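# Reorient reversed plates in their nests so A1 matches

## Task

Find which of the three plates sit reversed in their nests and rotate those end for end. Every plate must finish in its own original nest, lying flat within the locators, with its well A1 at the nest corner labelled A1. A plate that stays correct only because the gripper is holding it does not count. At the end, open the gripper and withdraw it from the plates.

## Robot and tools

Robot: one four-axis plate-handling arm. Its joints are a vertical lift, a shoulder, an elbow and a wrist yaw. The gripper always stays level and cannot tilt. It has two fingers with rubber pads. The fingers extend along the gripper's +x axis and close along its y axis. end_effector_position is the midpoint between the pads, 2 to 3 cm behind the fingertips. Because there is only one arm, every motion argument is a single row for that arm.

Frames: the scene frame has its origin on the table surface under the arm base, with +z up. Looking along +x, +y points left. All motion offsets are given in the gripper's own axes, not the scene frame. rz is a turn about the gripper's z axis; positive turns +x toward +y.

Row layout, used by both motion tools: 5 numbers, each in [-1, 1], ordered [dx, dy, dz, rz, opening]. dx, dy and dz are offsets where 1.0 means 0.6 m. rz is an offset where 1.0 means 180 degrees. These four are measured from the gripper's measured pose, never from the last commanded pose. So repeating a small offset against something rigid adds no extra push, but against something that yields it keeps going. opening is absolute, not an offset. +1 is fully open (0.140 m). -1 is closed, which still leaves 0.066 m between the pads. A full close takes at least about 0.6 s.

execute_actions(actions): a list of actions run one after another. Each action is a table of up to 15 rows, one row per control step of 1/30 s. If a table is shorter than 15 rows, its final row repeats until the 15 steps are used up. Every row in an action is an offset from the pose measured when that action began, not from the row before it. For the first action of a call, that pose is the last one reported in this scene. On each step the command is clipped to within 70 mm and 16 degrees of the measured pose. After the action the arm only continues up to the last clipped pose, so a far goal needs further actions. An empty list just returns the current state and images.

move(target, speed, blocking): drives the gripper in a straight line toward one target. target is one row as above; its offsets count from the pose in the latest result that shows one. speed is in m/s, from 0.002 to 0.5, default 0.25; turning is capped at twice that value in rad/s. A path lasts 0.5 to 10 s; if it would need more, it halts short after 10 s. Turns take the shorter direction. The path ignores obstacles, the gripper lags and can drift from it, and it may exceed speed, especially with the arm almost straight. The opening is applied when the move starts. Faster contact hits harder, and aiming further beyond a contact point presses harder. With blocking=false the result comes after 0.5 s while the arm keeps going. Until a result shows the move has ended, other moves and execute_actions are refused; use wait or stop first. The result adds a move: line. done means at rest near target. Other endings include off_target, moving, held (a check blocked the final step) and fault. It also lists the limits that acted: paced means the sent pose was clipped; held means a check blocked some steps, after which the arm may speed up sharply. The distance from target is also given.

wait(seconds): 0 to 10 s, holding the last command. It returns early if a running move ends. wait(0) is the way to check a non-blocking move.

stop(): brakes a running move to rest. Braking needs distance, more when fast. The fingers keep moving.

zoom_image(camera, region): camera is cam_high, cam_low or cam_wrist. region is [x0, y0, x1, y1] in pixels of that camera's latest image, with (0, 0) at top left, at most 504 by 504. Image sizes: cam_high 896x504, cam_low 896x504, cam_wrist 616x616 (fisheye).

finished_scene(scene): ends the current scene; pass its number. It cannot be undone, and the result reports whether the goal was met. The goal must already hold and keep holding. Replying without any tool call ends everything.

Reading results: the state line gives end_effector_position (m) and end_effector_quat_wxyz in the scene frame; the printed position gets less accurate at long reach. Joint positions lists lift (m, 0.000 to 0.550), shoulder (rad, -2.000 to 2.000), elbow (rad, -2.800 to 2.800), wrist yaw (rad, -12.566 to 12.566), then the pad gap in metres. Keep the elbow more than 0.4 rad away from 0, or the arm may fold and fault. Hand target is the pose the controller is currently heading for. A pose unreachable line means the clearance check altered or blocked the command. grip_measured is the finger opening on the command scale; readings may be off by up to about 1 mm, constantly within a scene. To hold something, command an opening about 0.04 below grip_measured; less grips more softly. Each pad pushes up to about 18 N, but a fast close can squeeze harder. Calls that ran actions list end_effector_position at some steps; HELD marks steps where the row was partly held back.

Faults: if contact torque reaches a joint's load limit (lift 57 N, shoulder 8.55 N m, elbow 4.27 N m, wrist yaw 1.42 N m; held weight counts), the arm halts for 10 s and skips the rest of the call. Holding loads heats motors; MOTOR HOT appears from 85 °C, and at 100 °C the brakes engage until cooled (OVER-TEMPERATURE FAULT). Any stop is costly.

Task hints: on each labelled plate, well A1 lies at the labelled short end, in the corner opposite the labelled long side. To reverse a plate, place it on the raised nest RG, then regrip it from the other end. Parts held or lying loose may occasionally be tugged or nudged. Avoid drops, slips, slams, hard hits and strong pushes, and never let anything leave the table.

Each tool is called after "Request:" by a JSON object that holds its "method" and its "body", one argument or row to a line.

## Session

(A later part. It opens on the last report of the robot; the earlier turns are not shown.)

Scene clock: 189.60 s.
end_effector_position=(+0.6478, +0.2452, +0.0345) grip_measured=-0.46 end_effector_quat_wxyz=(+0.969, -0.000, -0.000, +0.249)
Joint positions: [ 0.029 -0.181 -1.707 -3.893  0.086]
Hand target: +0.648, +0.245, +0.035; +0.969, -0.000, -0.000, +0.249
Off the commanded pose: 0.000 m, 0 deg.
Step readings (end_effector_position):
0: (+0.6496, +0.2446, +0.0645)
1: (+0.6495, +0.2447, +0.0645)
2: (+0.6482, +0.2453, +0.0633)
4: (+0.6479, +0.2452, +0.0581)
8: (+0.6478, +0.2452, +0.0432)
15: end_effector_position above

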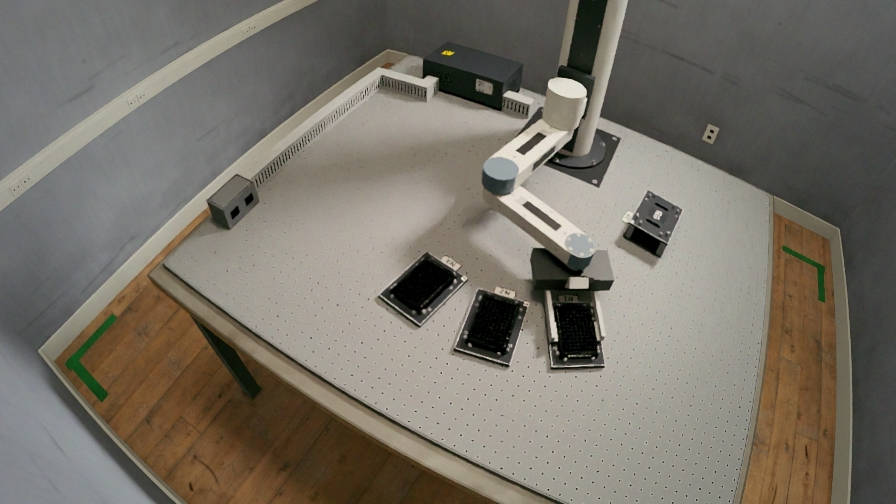

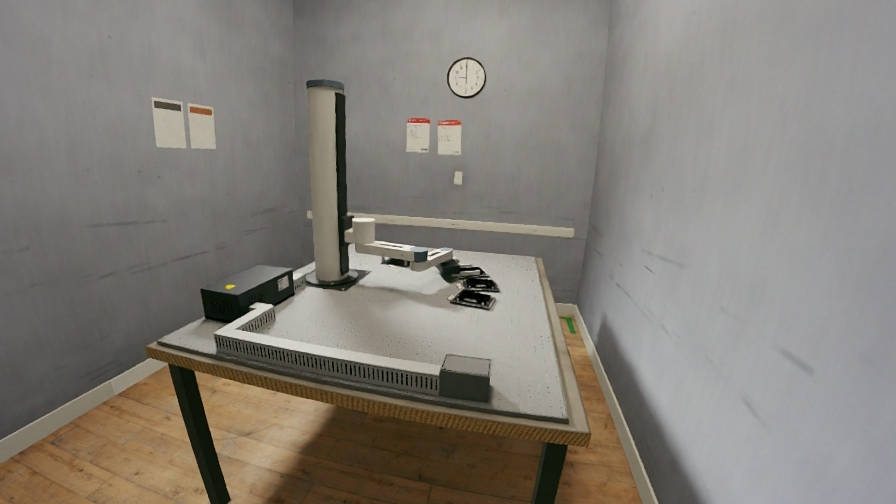

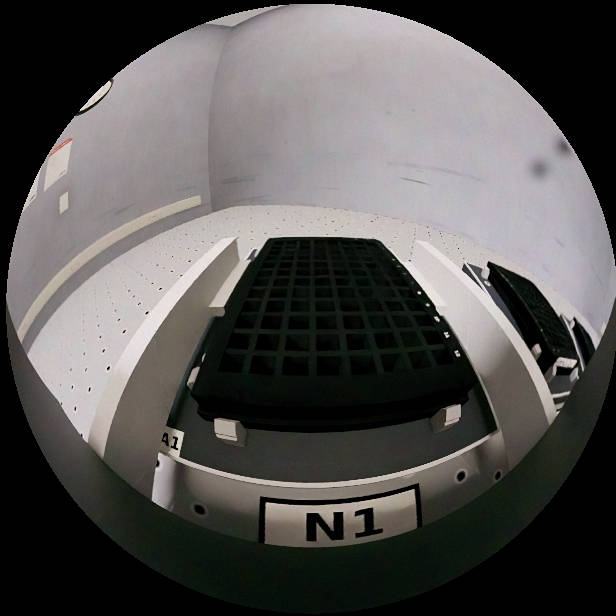

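Request:
{"method": "execute_actions", "body": {
  "actions": [
    [[0.0007,0,0,0,-0.49],[0.0007,0,0,0,-0.505],[0.0007,0,0,0,-0.518],[0.0007,0,0,0,-0.528],[0.0007,0,0,0,-0.536],[0.0007,0,0,0,-0.543],[0.0007,0,0,0,-0.55],[0.0007,0,0,0,-0.556],[0.0007,0,0,0,-0.562],[0.0007,0,0,0,-0.568],[0.0007,0,0,0,-0.575],[0.0007,0,0,0,-0.583],[0.0007,0,0,0,-0.592],[0.0007,0,0,0,-0.6]]
  ]
}}

Request:
{"method": "zoom_image", "body": {
  "camera": "cam_wrist",
  "region": [170, 340, 510, 500]
}}

Scene clock: 208.40 s.
end_effector_position=(+0.6482, +0.2453, +0.0345) grip_measured=-0.56 end_effector_quat_wxyz=(+0.969, -0.000, -0.000, +0.249)
Joint positions: [ 0.029 -0.18  -1.709 -3.892  0.082]
Hand target: +0.648, +0.245, +0.034; +0.969, -0.000, -0.000, +0.249
Off the commanded pose: 0.000 m, 0 deg.
Step readings (end_effector_position):
0: (+0.6478, +0.2452, +0.0345)
1: (+0.6479, +0.2452, +0.0345)
2: (+0.6482, +0.2453, +0.0345)
4: (+0.6482, +0.2453, +0.0345)
8: (+0.6482, +0.2453, +0.0345)
15: end_effector_position above

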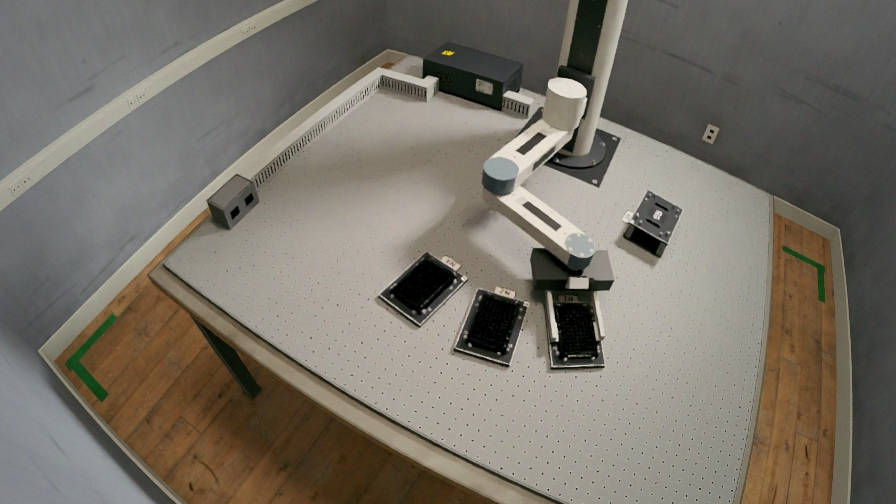

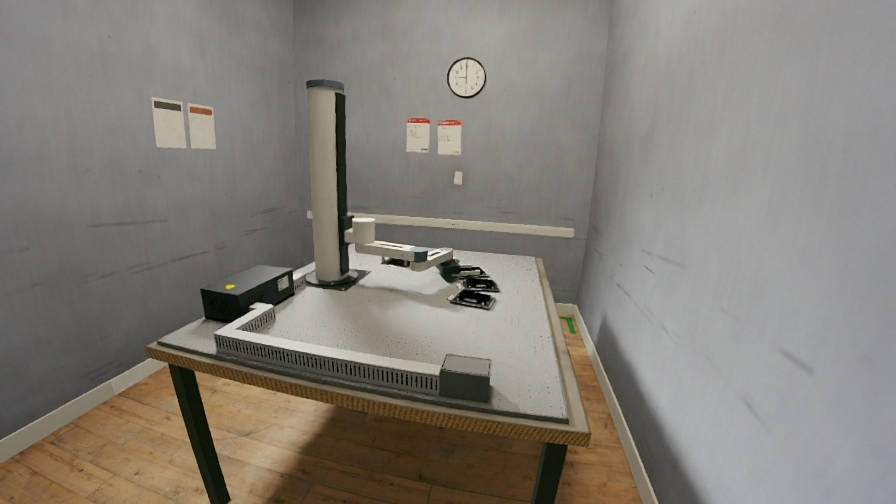

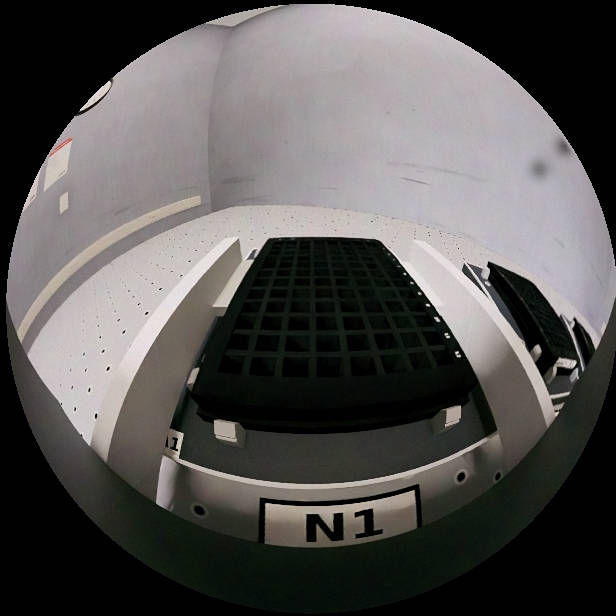

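Region (170, 340, 510, 500) of cam_wrist's 616x616 image, scaled by 1.482, with more detail than that image has; it fills the top 237 rows of this view, and the rest is white.

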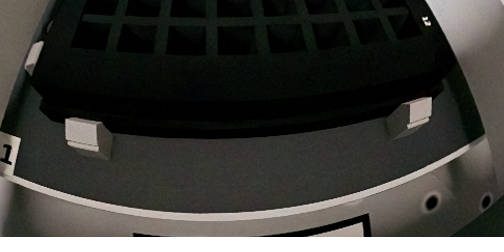

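N1 pose recorded (0.6482, 0.2453, yaw 0.5025). Carrying to RG.

Request:
{"method": "execute_actions", "body": {
  "actions": [
    [[0,0,0.001,0,-0.6],[0,0,0.004,0,-0.6],[0,0,0.008,0,-0.6],[0,0,0.013,0,-0.6],[0,0,0.019,0,-0.6],[0,0,0.026,0,-0.6],[0,0,0.033,0,-0.6],[0,0,0.04,0,-0.6],[-0.0002,0.0039,0.047,0.0032,-0.6],[-0.0005,0.0107,0.054,0.0088,-0.6],[-0.0011,0.0195,0.061,0.016,-0.6],[-0.002,0.0311,0.068,0.0256,-0.6],[-0.0035,0.0455,0.075,0.0376,-0.6],[-0.0056,0.0617,0.082,0.0512,-0.6],[-0.0087,0.0806,0.089,0.0672,-0.6]],
    [[-0.0026,0.056,0.02,0.0464,-0.6],[-0.0052,0.0785,0.026,0.0656,-0.6],[-0.0086,0.1007,0.032,0.0848,-0.6],[-0.013,0.1226,0.038,0.104,-0.6],[-0.0182,0.1441,0.043,0.1232,-0.6],[-0.0243,0.1652,0.048,0.1424,-0.6],[-0.0313,0.186,0.052,0.1616,-0.6],[-0.0392,0.2064,0.054,0.1808,-0.6],[-0.0479,0.2265,0.054,0.2,-0.6],[-0.0576,0.2462,0.054,0.2192,-0.6],[-0.0681,0.2656,0.054,0.2384,-0.6],[-0.0795,0.2846,0.054,0.2576,-0.6],[-0.0918,0.3032,0.054,0.2768,-0.6],[-0.105,0.3215,0.054,0.296,-0.6],[-0.1191,0.3395,0.054,0.3152,-0.6]],
    [[0.0114,0.067,0,0.06,-0.6],[0.0134,0.0878,0,0.0792,-0.6],[0.0145,0.1081,0,0.0984,-0.6],[0.0148,0.1281,0,0.1176,-0.6],[0.0143,0.1478,0,0.1368,-0.6],[0.0129,0.1671,0,0.156,-0.6],[0.0107,0.1861,0,0.1752,-0.6],[0.0077,0.2046,0,0.1944,-0.6],[0.0039,0.2229,0,0.2136,-0.6],[-0.0008,0.2408,0,0.2328,-0.6],[-0.0063,0.2583,0,0.252,-0.6],[-0.0126,0.2755,0,0.2712,-0.6],[-0.0197,0.2923,0,0.2904,-0.6],[-0.0277,0.3088,0,0.3096,-0.6],[-0.0364,0.3249,0,0.3288,-0.6]]
  ]
}}

Scene clock: 216.20 s.
end_effector_position=(+0.3010, +0.3810, +0.1120) grip_measured=-0.56 end_effector_quat_wxyz=(+0.349, -0.000, -0.000, +0.937)
Joint positions: [ 0.107  0.191 -1.582 -2.465  0.082]
Hand target: +0.284, +0.374, +0.112; +0.301, -0.000, -0.000, +0.954
Off the commanded pose: 0.020 m, 6 deg.
Step readings (end_effector_position; steps 1 to 15: 1st action; 16 to 30: 2nd action; 31 to 45: 3rd action):
0: (+0.6482, +0.2453, +0.0345)
1: (+0.6482, +0.2453, +0.0345)
2: (+0.6482, +0.2453, +0.0351)
4: (+0.6482, +0.2453, +0.0385)
8: (+0.6482, +0.2453, +0.0510)
15: (+0.6324, +0.2679, +0.0796)
16: (+0.6261, +0.2759, +0.0838)
17: (+0.6185, +0.2845, +0.0878)
19: (+0.6002, +0.3037, +0.0955)
23: (+0.5587, +0.3398, +0.1089)
30: (+0.4783, +0.3828, +0.1120)
31: (+0.4657, +0.3870, +0.1120)
32: (+0.4516, +0.3897, +0.1120)
34: (+0.4237, +0.3934, +0.1120)
38: (+0.3765, +0.3959, +0.1120)
45: end_effector_position above

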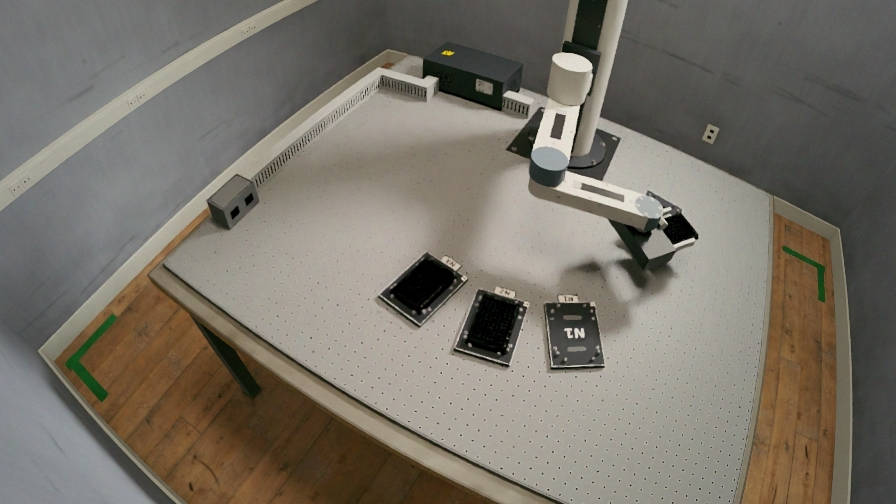

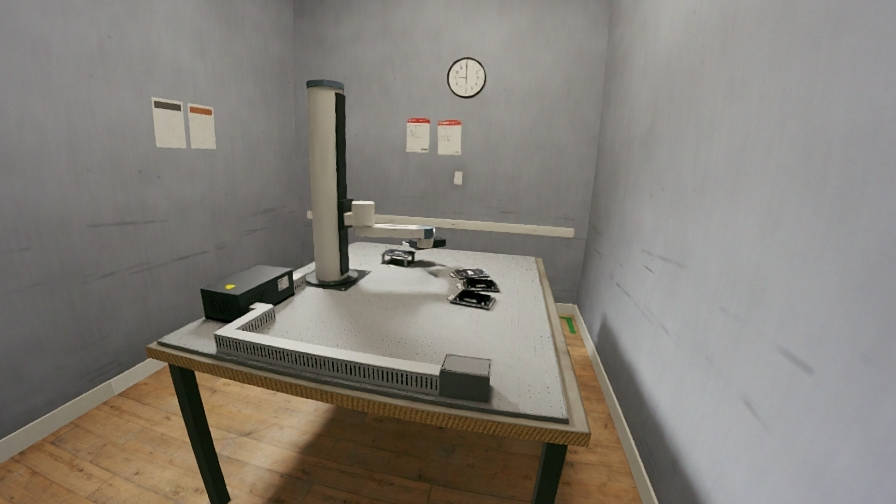

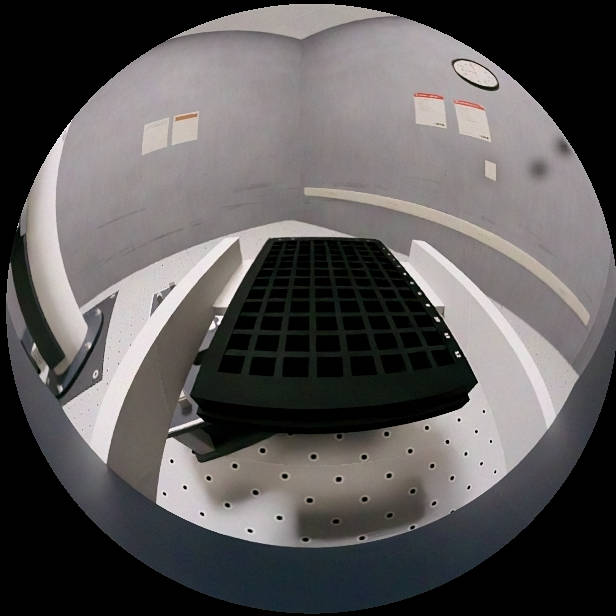

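Request:
{"method": "execute_actions", "body": {
  "actions": [
    [[0.015,0.0321,0,0.0387,-0.6],[0.0175,0.0414,0,0.0511,-0.6],[0.0206,0.0531,0,0.0665,-0.6],[0.0243,0.067,-0.002,0.0851,-0.6],[0.0284,0.0822,-0.004,0.1052,-0.6],[0.0324,0.0974,-0.007,0.1253,-0.6],[0.0361,0.1114,-0.01,0.1438,-0.6],[0.0395,0.1242,-0.013,0.1608,-0.6],[0.0423,0.1347,-0.016,0.1747,-0.6],[0.0439,0.1405,-0.019,0.1825,-0.6],[0.0448,0.144,-0.022,0.1871,-0.6],[0.0448,0.144,-0.0242,0.1871,-0.6]]
  ]
}}

Request:
{"method": "zoom_image", "body": {
  "camera": "cam_wrist",
  "region": [170, 340, 510, 500]
}}

Scene clock: 221.07 s.
end_effector_position=(+0.2238, +0.3331, +0.0974) grip_measured=-0.56 end_effector_quat_wxyz=(+0.062, -0.000, -0.000, +0.998)
Joint positions: [ 0.092  0.322 -1.563 -2.026  0.082]
Hand target: +0.224, +0.333, +0.097; +0.063, -0.000, -0.000, +0.998
Off the commanded pose: 0.000 m, 0 deg.
Step readings (end_effector_position):
0: (+0.2840, +0.3738, +0.1120)
1: (+0.2839, +0.3737, +0.1120)
2: (+0.2820, +0.3723, +0.1120)
4: (+0.2737, +0.3665, +0.1120)
8: (+0.2478, +0.3482, +0.1073)
15: end_effector_position above

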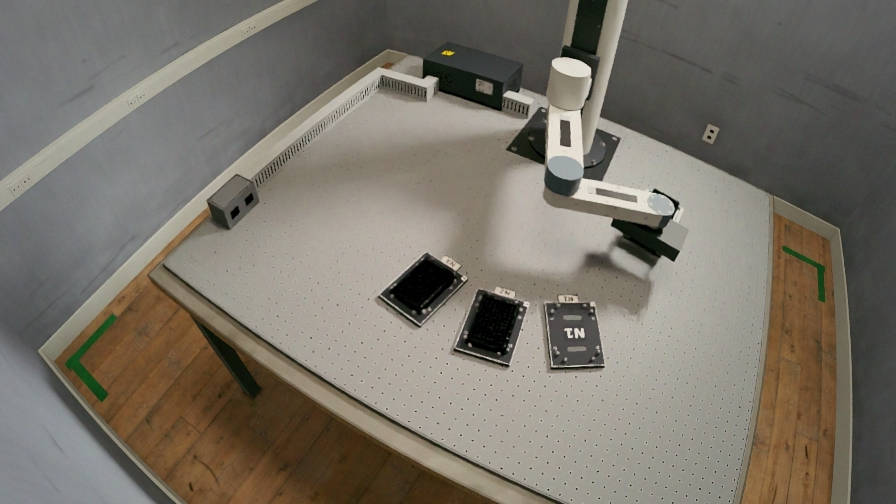

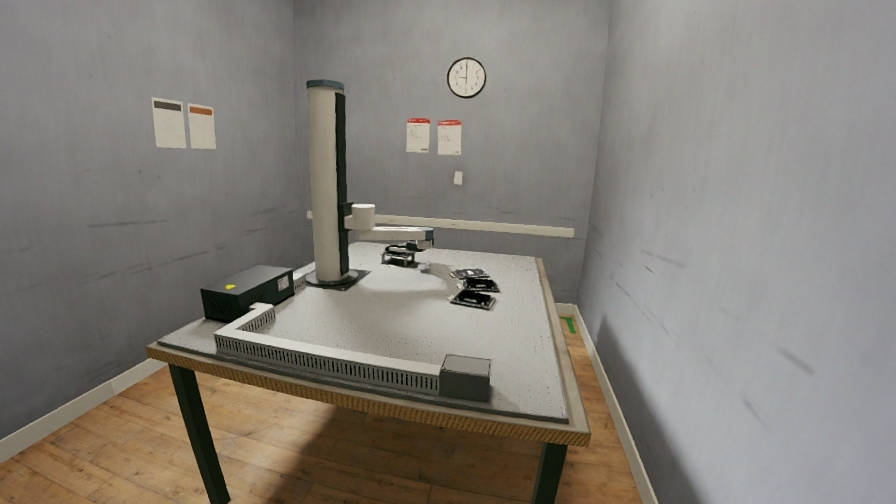

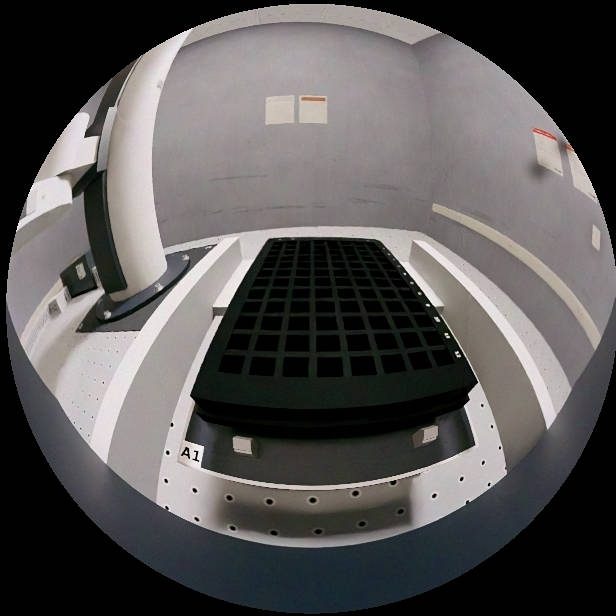

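Region (170, 340, 510, 500) of cam_wrist's 616x616 image, scaled by 1.482, with more detail than that image has; it fills the top 237 rows of this view, and the rest is white.

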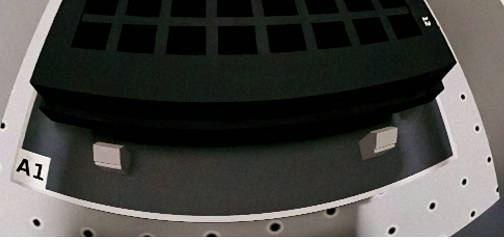

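Request:
{"method": "execute_actions", "body": {
  "actions": [
    [[-0.0005,-0.0004,-0.002,-0.0003,-0.6],[-0.0005,-0.0004,-0.005,-0.0003,-0.6],[-0.0005,-0.0004,-0.008,-0.0003,-0.6],[-0.0005,-0.0004,-0.0105,-0.0003,-0.6],[-0.0005,-0.0004,-0.0125,-0.0003,-0.6],[-0.0005,-0.0004,-0.0145,-0.0003,-0.6],[-0.0005,-0.0004,-0.0165,-0.0003,-0.6],[-0.0005,-0.0004,-0.0185,-0.0003,-0.6],[-0.0005,-0.0004,-0.0203,-0.0003,-0.6],[-0.0005,-0.0004,-0.0218,-0.0003,-0.6],[-0.0005,-0.0004,-0.023,-0.0003,-0.6],[-0.0005,-0.0004,-0.0238,-0.0003,-0.6],[-0.0005,-0.0004,-0.0243,-0.0003,-0.6],[-0.0005,-0.0004,-0.0247,-0.0003,-0.6],[-0.0005,-0.0004,-0.0249,-0.0003,-0.6]]
  ]
}}

Request:
{"method": "zoom_image", "body": {
  "camera": "cam_wrist",
  "region": [170, 340, 510, 500]
}}

Scene clock: 226.93 s.
end_effector_position=(+0.2241, +0.3333, +0.0825) grip_measured=-0.56 end_effector_quat_wxyz=(+0.063, -0.000, -0.000, +0.998)
Joint positions: [ 0.078  0.322 -1.564 -2.025  0.082]
Hand target: +0.224, +0.333, +0.082; +0.063, -0.000, -0.000, +0.998
Off the commanded pose: 0.000 m, 0 deg.
Step readings (end_effector_position):
0: (+0.2240, +0.3332, +0.0975)
1: (+0.2240, +0.3332, +0.0974)
2: (+0.2241, +0.3333, +0.0964)
4: (+0.2241, +0.3333, +0.0931)
8: (+0.2241, +0.3333, +0.0876)
15: end_effector_position above

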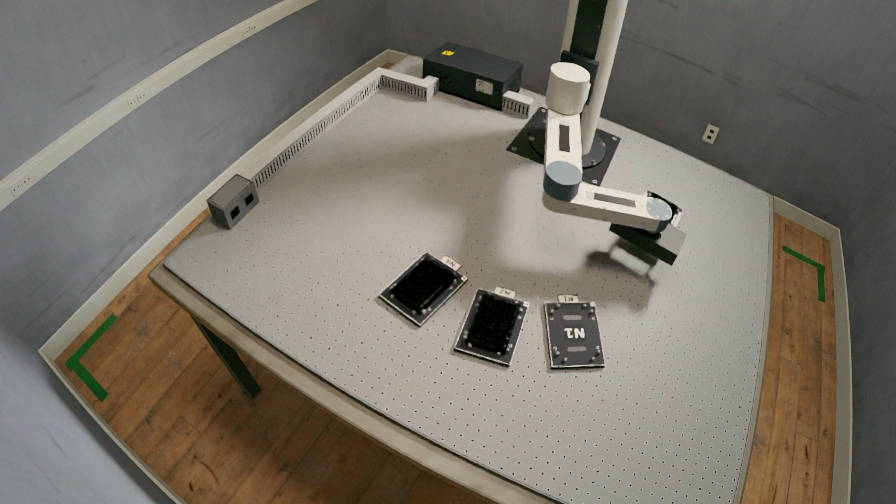

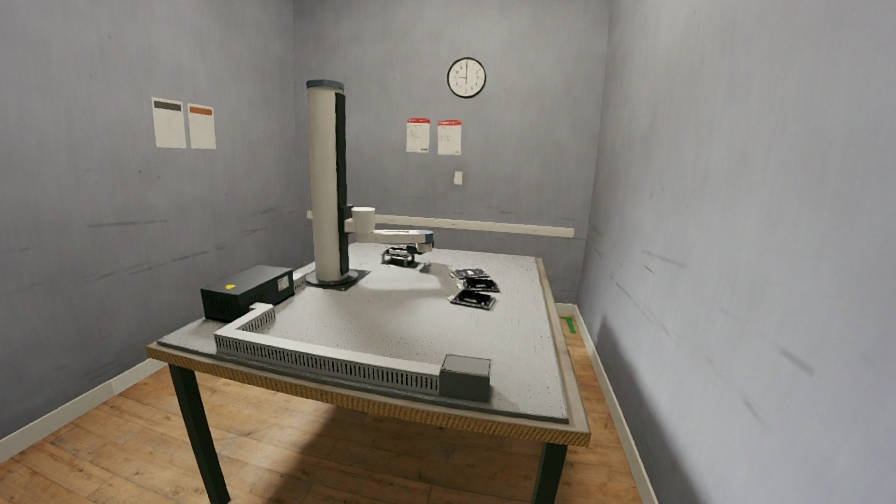

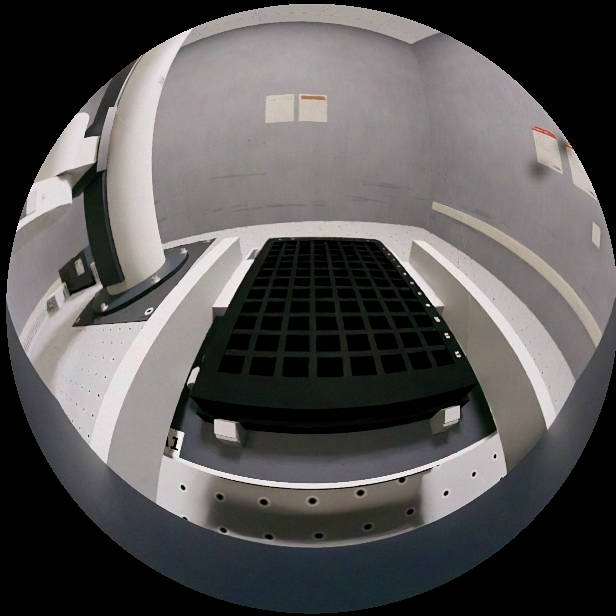

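Region (170, 340, 510, 500) of cam_wrist's 616x616 image, scaled by 1.482, with more detail than that image has; it fills the top 237 rows of this view, and the rest is white.

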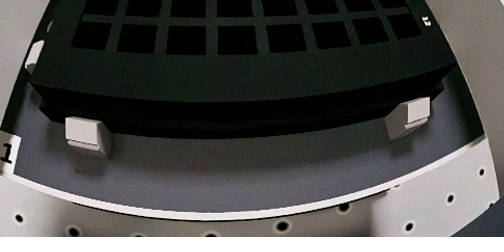

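Request:
{"method": "execute_actions", "body": {
  "actions": [
    [[0,0,0,0,-0.58],[0,0,0,0,-0.56],[0,0,0,0,-0.54],[0,0,0,0,-0.5],[0,0,0,0,-0.4],[0,0,0,0,-0.3],[0,0,0.002,0,-0.2],[0,0,0.008,0,-0.2],[0,0,0.016,0,-0.2],[0,0,0.025,0,-0.2],[0,0,0.034,0,-0.2],[0,0,0.042,0,-0.2],[0.0025,0.0033,0.045,0.006,-0.2],[0.0066,0.0089,0.045,0.016,-0.2],[0.0119,0.0167,0.045,0.03,-0.2]],
    [[0.0155,0.0223,0.003,0.04,-0.2],[0.0221,0.0333,0.003,0.06,-0.2],[0.0287,0.0459,0.003,0.083,-0.2],[0.0347,0.0593,0.003,0.108,-0.2],[0.0396,0.0724,0.003,0.133,-0.2],[0.0432,0.0851,0.003,0.158,-0.2],[0.0457,0.0974,0.003,0.183,-0.2],[0.047,0.1092,0.003,0.208,-0.2],[0.047,0.1203,0.003,0.233,-0.2],[0.0459,0.1308,0.003,0.258,-0.2],[0.0435,0.1405,0.003,0.283,-0.2],[0.04,0.1495,0.003,0.308,-0.2],[0.0353,0.1575,0.003,0.333,-0.2],[0.0294,0.1646,0.003,0.358,-0.2],[0.0222,0.1706,0.003,0.383,-0.2]],
    [[0.0066,0.0217,0,0.075,-0.2],[0.0069,0.0286,0,0.1,-0.2],[0.0061,0.0351,0,0.125,-0.2],[0.0044,0.0412,0,0.15,-0.2],[0.0017,0.0467,0,0.175,-0.2],[-0.0019,0.0517,0,0.2,-0.2],[-0.0066,0.0559,0,0.225,-0.2],[-0.0122,0.0594,0,0.25,-0.2],[-0.0188,0.0621,0,0.275,-0.2],[-0.0264,0.0637,0,0.3,-0.2],[-0.0349,0.0644,0,0.325,-0.2],[-0.0445,0.0639,0,0.35,-0.2],[-0.055,0.0623,0,0.375,-0.2],[-0.0665,0.0593,0,0.4,-0.2],[-0.079,0.055,0,0.425,-0.2]],
    [[-0.0232,0.0225,0,0.075,-0.2],[-0.033,0.0294,0,0.1,-0.2],[-0.0438,0.0359,0,0.125,-0.2],[-0.0557,0.0418,0,0.15,-0.2],[-0.0686,0.0469,0,0.175,-0.2],[-0.0825,0.0513,0,0.2,-0.2],[-0.0956,0.0543,0,0.222,-0.2],[-0.1083,0.0563,0,0.242,-0.2],[-0.1195,0.0575,0,0.259,-0.2],[-0.1284,0.058,0,0.272,-0.2],[-0.1348,0.0582,0,0.281,-0.2],[-0.1398,0.0582,0,0.288,-0.2]]
  ]
}}

Scene clock: 269.80 s.
end_effector_position=(+0.2336, +0.3385, +0.1109) grip_measured=-0.20 end_effector_quat_wxyz=(+0.996, +0.000, +0.000, -0.095)
Joint positions: [ 0.106  1.086 -1.596  0.32   0.096]
Hand target: +0.234, +0.338, +0.111; +0.995, +0.000, +0.000, -0.095
Off the commanded pose: 0.000 m, 0 deg.
Step readings (end_effector_position; steps 1 to 15: 1st action; 16 to 30: 2nd action; 31 to 45: 3rd action; 46 to 60: 4th action):
0: (+0.2241, +0.3333, +0.0825)
1: (+0.2241, +0.3333, +0.0825)
2: (+0.2241, +0.3333, +0.0825)
4: (+0.2241, +0.3333, +0.0825)
8: (+0.2241, +0.3333, +0.0836)
15: (+0.2228, +0.3316, +0.1091)
16: (+0.2193, +0.3275, +0.1099)
17: (+0.2154, +0.3224, +0.1101)
19: (+0.2077, +0.3115, +0.1110)
23: (+0.1948, +0.2857, +0.1109)
30: (+0.1940, +0.2443, +0.1109)
31: (+0.1967, +0.2397, +0.1109)
32: (+0.1993, +0.2365, +0.1109)
34: (+0.2053, +0.2330, +0.1109)
38: (+0.2187, +0.2297, +0.1109)
45: (+0.2412, +0.2480, +0.1109)
46: (+0.2437, +0.2535, +0.1109)
47: (+0.2445, +0.2589, +0.1109)
49: (+0.2456, +0.2713, +0.1109)
53: (+0.2429, +0.3015, +0.1109)
60: end_effector_position above

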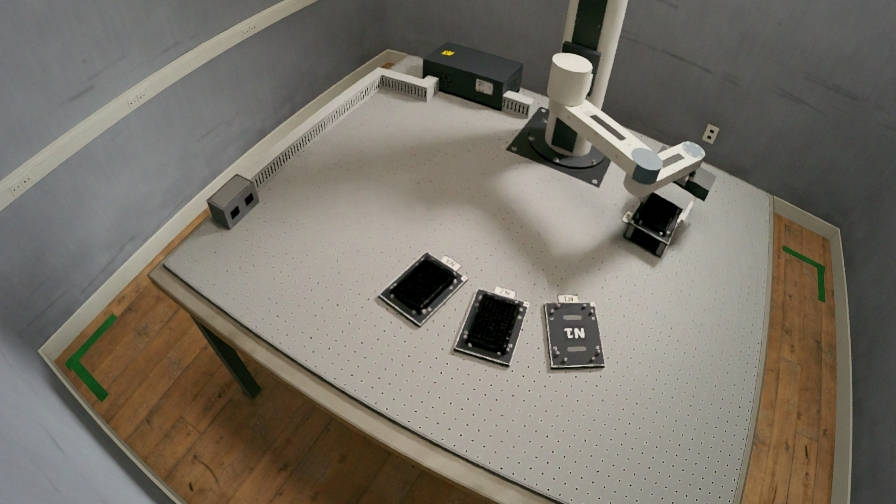

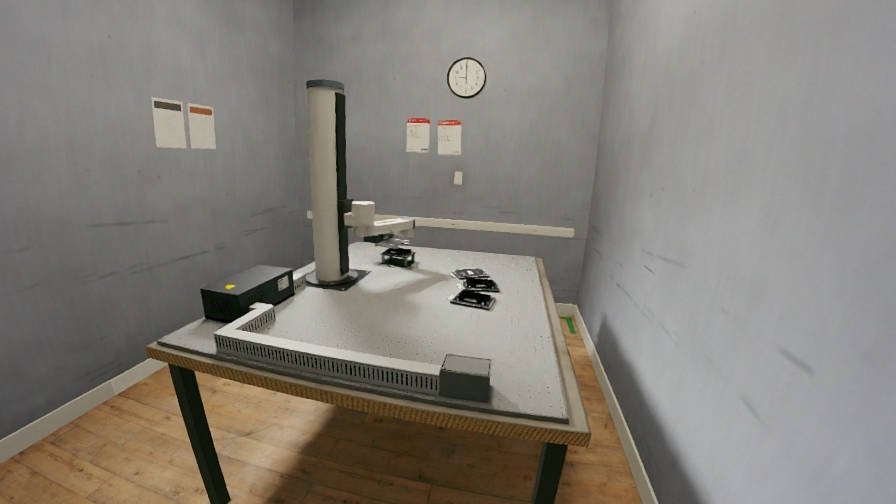

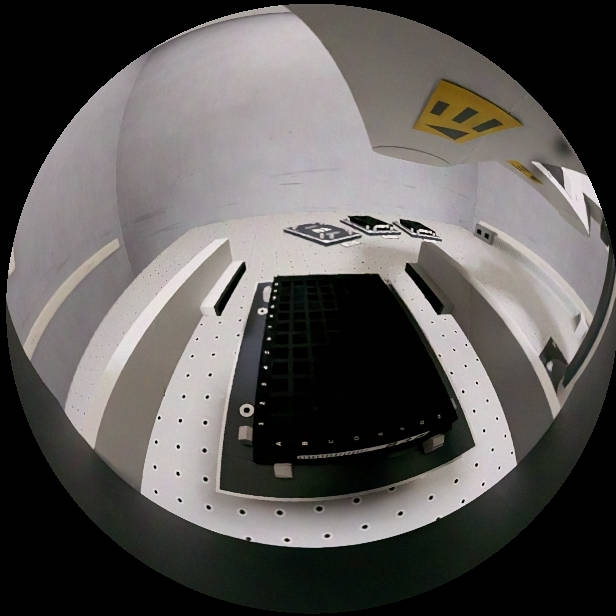

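Request:
{"method": "execute_actions", "body": {
  "actions": [
    [[-0.0035,-0.006,-0.002,0.01,-0.2],[-0.007,-0.0115,-0.006,0.0202,-0.2],[-0.007,-0.0115,-0.011,0.0202,-0.2],[-0.007,-0.0115,-0.017,0.0202,-0.25],[-0.007,-0.0115,-0.023,0.0202,-0.3],[-0.007,-0.0115,-0.029,0.0202,-0.3],[-0.007,-0.0115,-0.035,0.0202,-0.3],[-0.007,-0.0115,-0.04,0.0202,-0.3],[-0.007,-0.0115,-0.044,0.0202,-0.3],[-0.007,-0.0115,-0.0465,0.0202,-0.33],[-0.007,-0.0115,-0.0473,0.0202,-0.37],[-0.007,-0.0115,-0.0473,0.0202,-0.41],[-0.007,-0.0115,-0.0473,0.0202,-0.44],[-0.007,-0.0115,-0.0473,0.0202,-0.46],[-0.007,-0.0115,-0.0473,0.0202,-0.47]]
  ]
}}

Request:
{"method": "zoom_image", "body": {
  "camera": "cam_wrist",
  "region": [170, 340, 510, 500]
}}

Scene clock: 275.90 s.
end_effector_position=(+0.2281, +0.3325, +0.0825) grip_measured=-0.46 end_effector_quat_wxyz=(+0.998, +0.000, +0.000, -0.063)
Joint positions: [ 0.078  1.083 -1.526  0.316  0.086]
Hand target: +0.228, +0.332, +0.083; +0.998, +0.000, +0.000, -0.063
Off the commanded pose: 0.000 m, 0 deg.
Step readings (end_effector_position):
0: (+0.2338, +0.3385, +0.1109)
1: (+0.2338, +0.3384, +0.1109)
2: (+0.2331, +0.3376, +0.1106)
4: (+0.2292, +0.3336, +0.1077)
8: (+0.2281, +0.3325, +0.0929)
15: end_effector_position above

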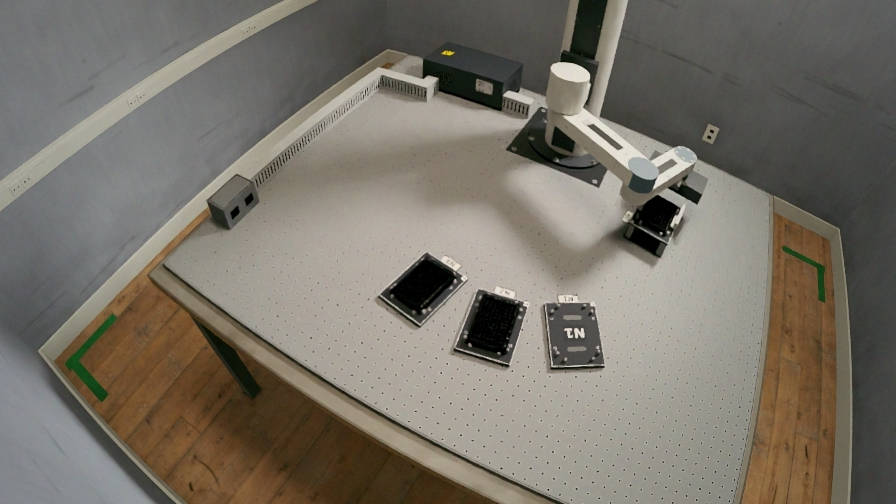

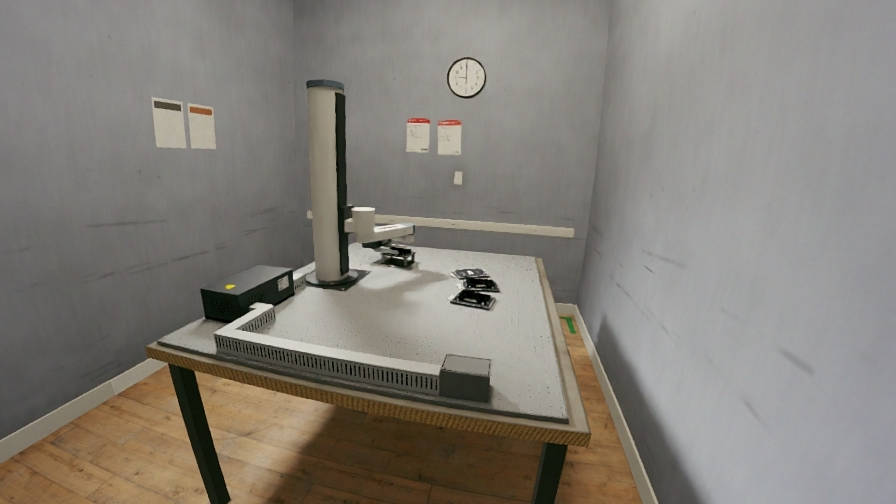

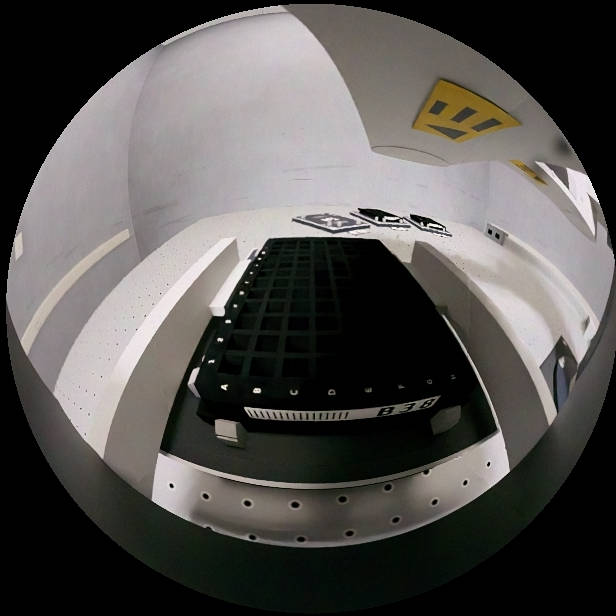

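Region (170, 340, 510, 500) of cam_wrist's 616x616 image, scaled by 1.482, with more detail than that image has; it fills the top 237 rows of this view, and the rest is white.

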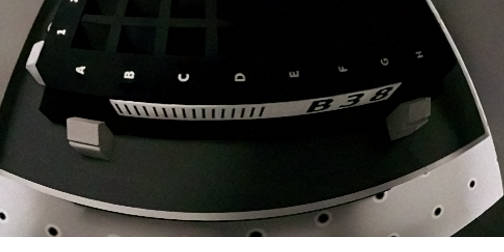

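Request:
{"method": "execute_actions", "body": {
  "actions": [
    [[0,0,0,0,-0.49],[0,0,0,0,-0.505],[0,0,0,0,-0.518],[0,0,0,0,-0.528],[0,0,0,0,-0.536],[0,0,0,0,-0.543],[0,0,0,0,-0.55],[0,0,0,0,-0.556],[0,0,0,0,-0.562],[0,0,0,0,-0.568],[0,0,0,0,-0.575],[0,0,0,0,-0.583],[0,0,0,0,-0.592],[0,0,0,0,-0.6]]
  ]
}}

Scene clock: 295.43 s.
end_effector_position=(+0.2281, +0.3325, +0.0825) grip_measured=-0.56 end_effector_quat_wxyz=(+0.998, +0.000, +0.000, -0.063)
Joint positions: [ 0.078  1.083 -1.526  0.316  0.082]
Hand target: +0.228, +0.333, +0.083; +0.998, +0.000, +0.000, -0.063
Off the commanded pose: 0.000 m, 0 deg.
Step readings (end_effector_position):
0: (+0.2281, +0.3325, +0.0825)
1: (+0.2281, +0.3325, +0.0825)
2: (+0.2281, +0.3325, +0.0825)
4: (+0.2281, +0.3325, +0.0825)
8: (+0.2281, +0.3325, +0.0825)
15: end_effector_position above

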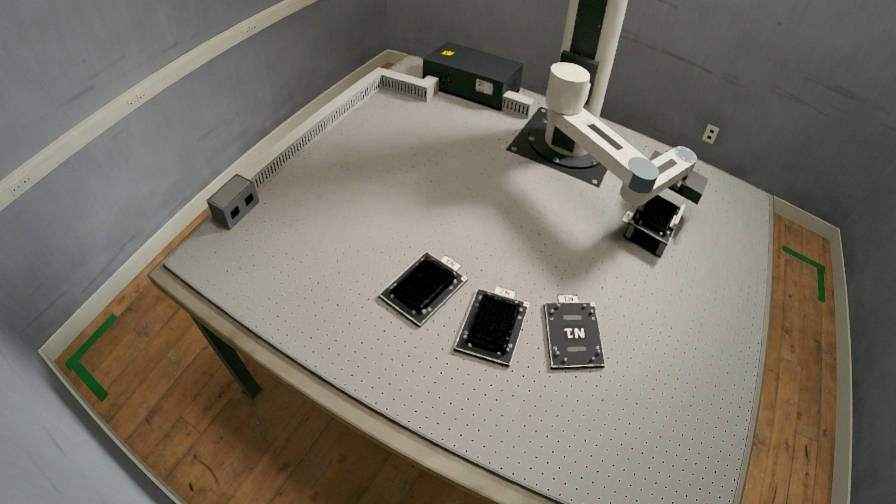

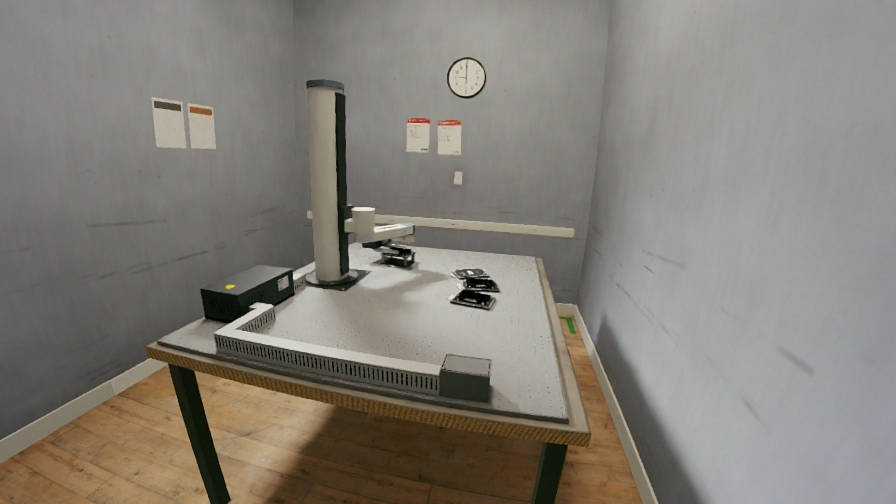

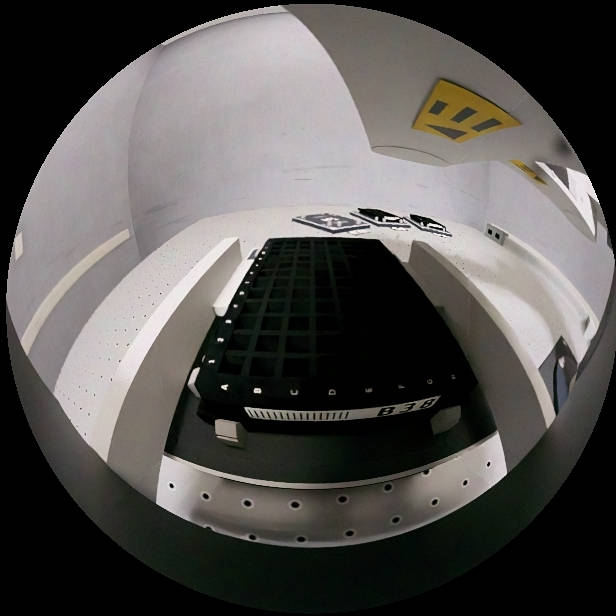

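Request:
{"method": "execute_actions", "body": {
  "actions": [
    [[0,0,0.001,0,-0.6],[0,0,0.004,0,-0.6],[0,0,0.008,0,-0.6],[0,0,0.013,0,-0.6],[0,0,0.019,0,-0.6],[0,0,0.026,0,-0.6],[0,0,0.032,0,-0.6],[0,0,0.037,0,-0.6],[0.003,0.002,0.04,0.0008,-0.6],[0.009,0.0059,0.04,0.0024,-0.6],[0.0173,0.0111,0.04,0.0046,-0.6],[0.0278,0.0176,0.04,0.0074,-0.6],[0.0405,0.0252,0.04,0.0108,-0.6],[0.0555,0.0337,0.04,0.0148,-0.6],[0.0728,0.0429,0.04,0.0194,-0.6]],
    [[0.0531,0.0249,0,0.0134,-0.6],[0.0752,0.0338,0,0.019,-0.6],[0.0974,0.0419,0,0.0246,-0.6],[0.1196,0.0491,0,0.0303,-0.6],[0.1418,0.0554,0,0.0359,-0.6],[0.1639,0.0609,0,0.0415,-0.6],[0.1861,0.0655,0,0.0471,-0.6],[0.2083,0.0693,0,0.0527,-0.6],[0.2305,0.0722,0,0.0583,-0.6],[0.2526,0.0742,0,0.0639,-0.6],[0.2748,0.0754,0,0.0695,-0.6],[0.297,0.0757,0,0.0752,-0.6],[0.3192,0.0751,0,0.0808,-0.6],[0.3414,0.0737,0,0.0864,-0.6],[0.3635,0.0714,0,0.092,-0.6]],
    [[0.0653,-0.0243,0,0.0176,-0.6],[0.0847,-0.0334,0,0.0232,-0.6],[0.1034,-0.0433,0,0.0289,-0.6],[0.1214,-0.0538,0,0.0345,-0.6],[0.1388,-0.0651,0,0.0401,-0.6],[0.1555,-0.077,0,0.0457,-0.6],[0.1715,-0.0896,-0.005,0.0513,-0.6],[0.1868,-0.103,-0.01,0.0569,-0.6],[0.2015,-0.117,-0.015,0.0625,-0.6],[0.2155,-0.1317,-0.02,0.0681,-0.6],[0.2288,-0.1471,-0.025,0.0737,-0.6],[0.2414,-0.1632,-0.03,0.0794,-0.6],[0.2526,-0.1787,-0.035,0.0846,-0.6],[0.2623,-0.1936,-0.04,0.0894,-0.6],[0.2709,-0.2077,-0.045,0.0938,-0.6]]
  ]
}}

Scene clock: 304.20 s.
end_effector_position=(+0.5611, +0.2808, +0.0939) grip_measured=-0.56 end_effector_quat_wxyz=(+0.988, +0.000, +0.000, +0.155)
Joint positions: [ 0.089 -0.002 -1.455  1.77   0.082]
Hand target: +0.589, +0.251, +0.080; +0.983, +0.000, +0.000, +0.184
Off the commanded pose: 0.046 m, 6 deg.
Step readings (end_effector_position; steps 1 to 15: 1st action; 16 to 30: 2nd action; 31 to 45: 3rd action):
0: (+0.2281, +0.3325, +0.0825)
1: (+0.2281, +0.3325, +0.0826)
2: (+0.2281, +0.3325, +0.0831)
4: (+0.2281, +0.3325, +0.0865)
8: (+0.2281, +0.3325, +0.0989)
15: (+0.2534, +0.3429, +0.1066)
16: (+0.2613, +0.3456, +0.1066)
17: (+0.2700, +0.3479, +0.1066)
19: (+0.2899, +0.3523, +0.1066)
23: (+0.3345, +0.3590, +0.1066)
30: (+0.4199, +0.3593, +0.1066)
31: (+0.4323, +0.3577, +0.1066)
32: (+0.4430, +0.3554, +0.1065)
34: (+0.4617, +0.3475, +0.1065)
38: (+0.4983, +0.3282, +0.1065)
45: end_effector_position above

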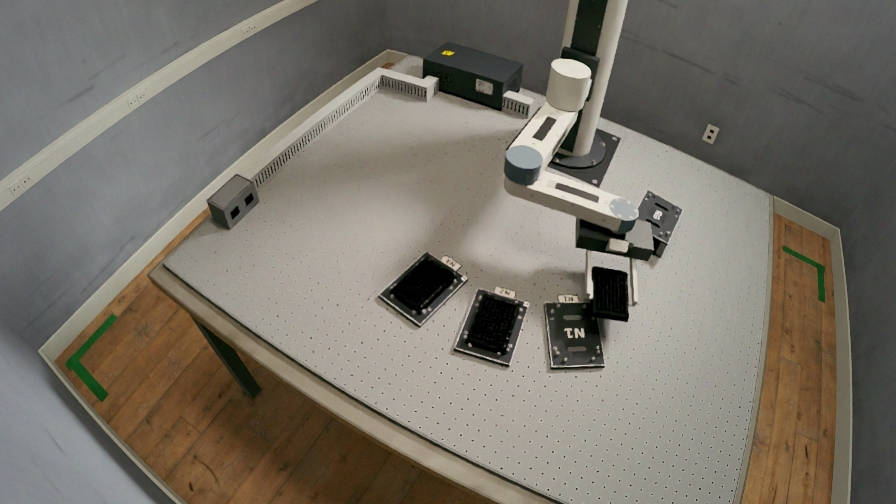

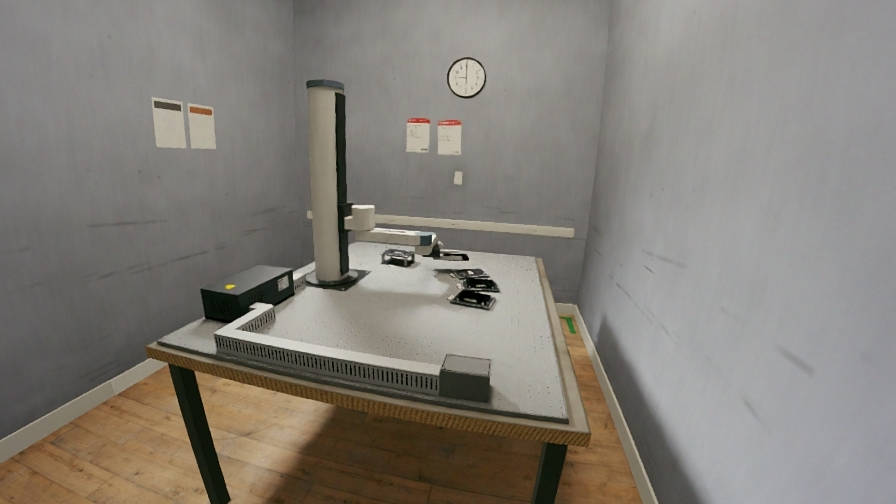

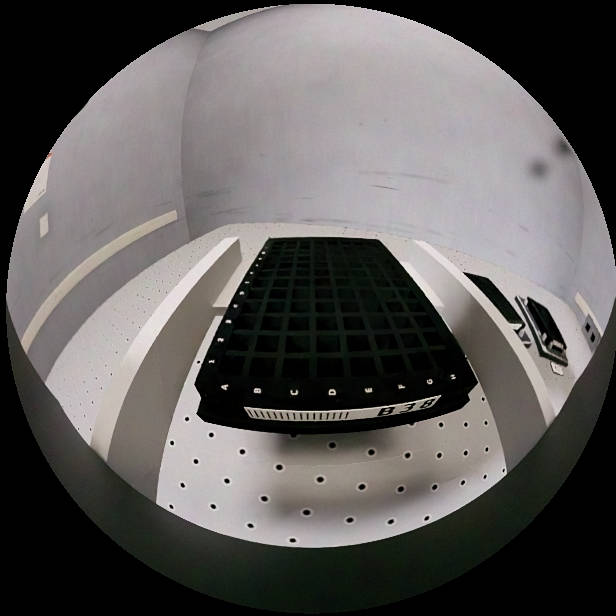

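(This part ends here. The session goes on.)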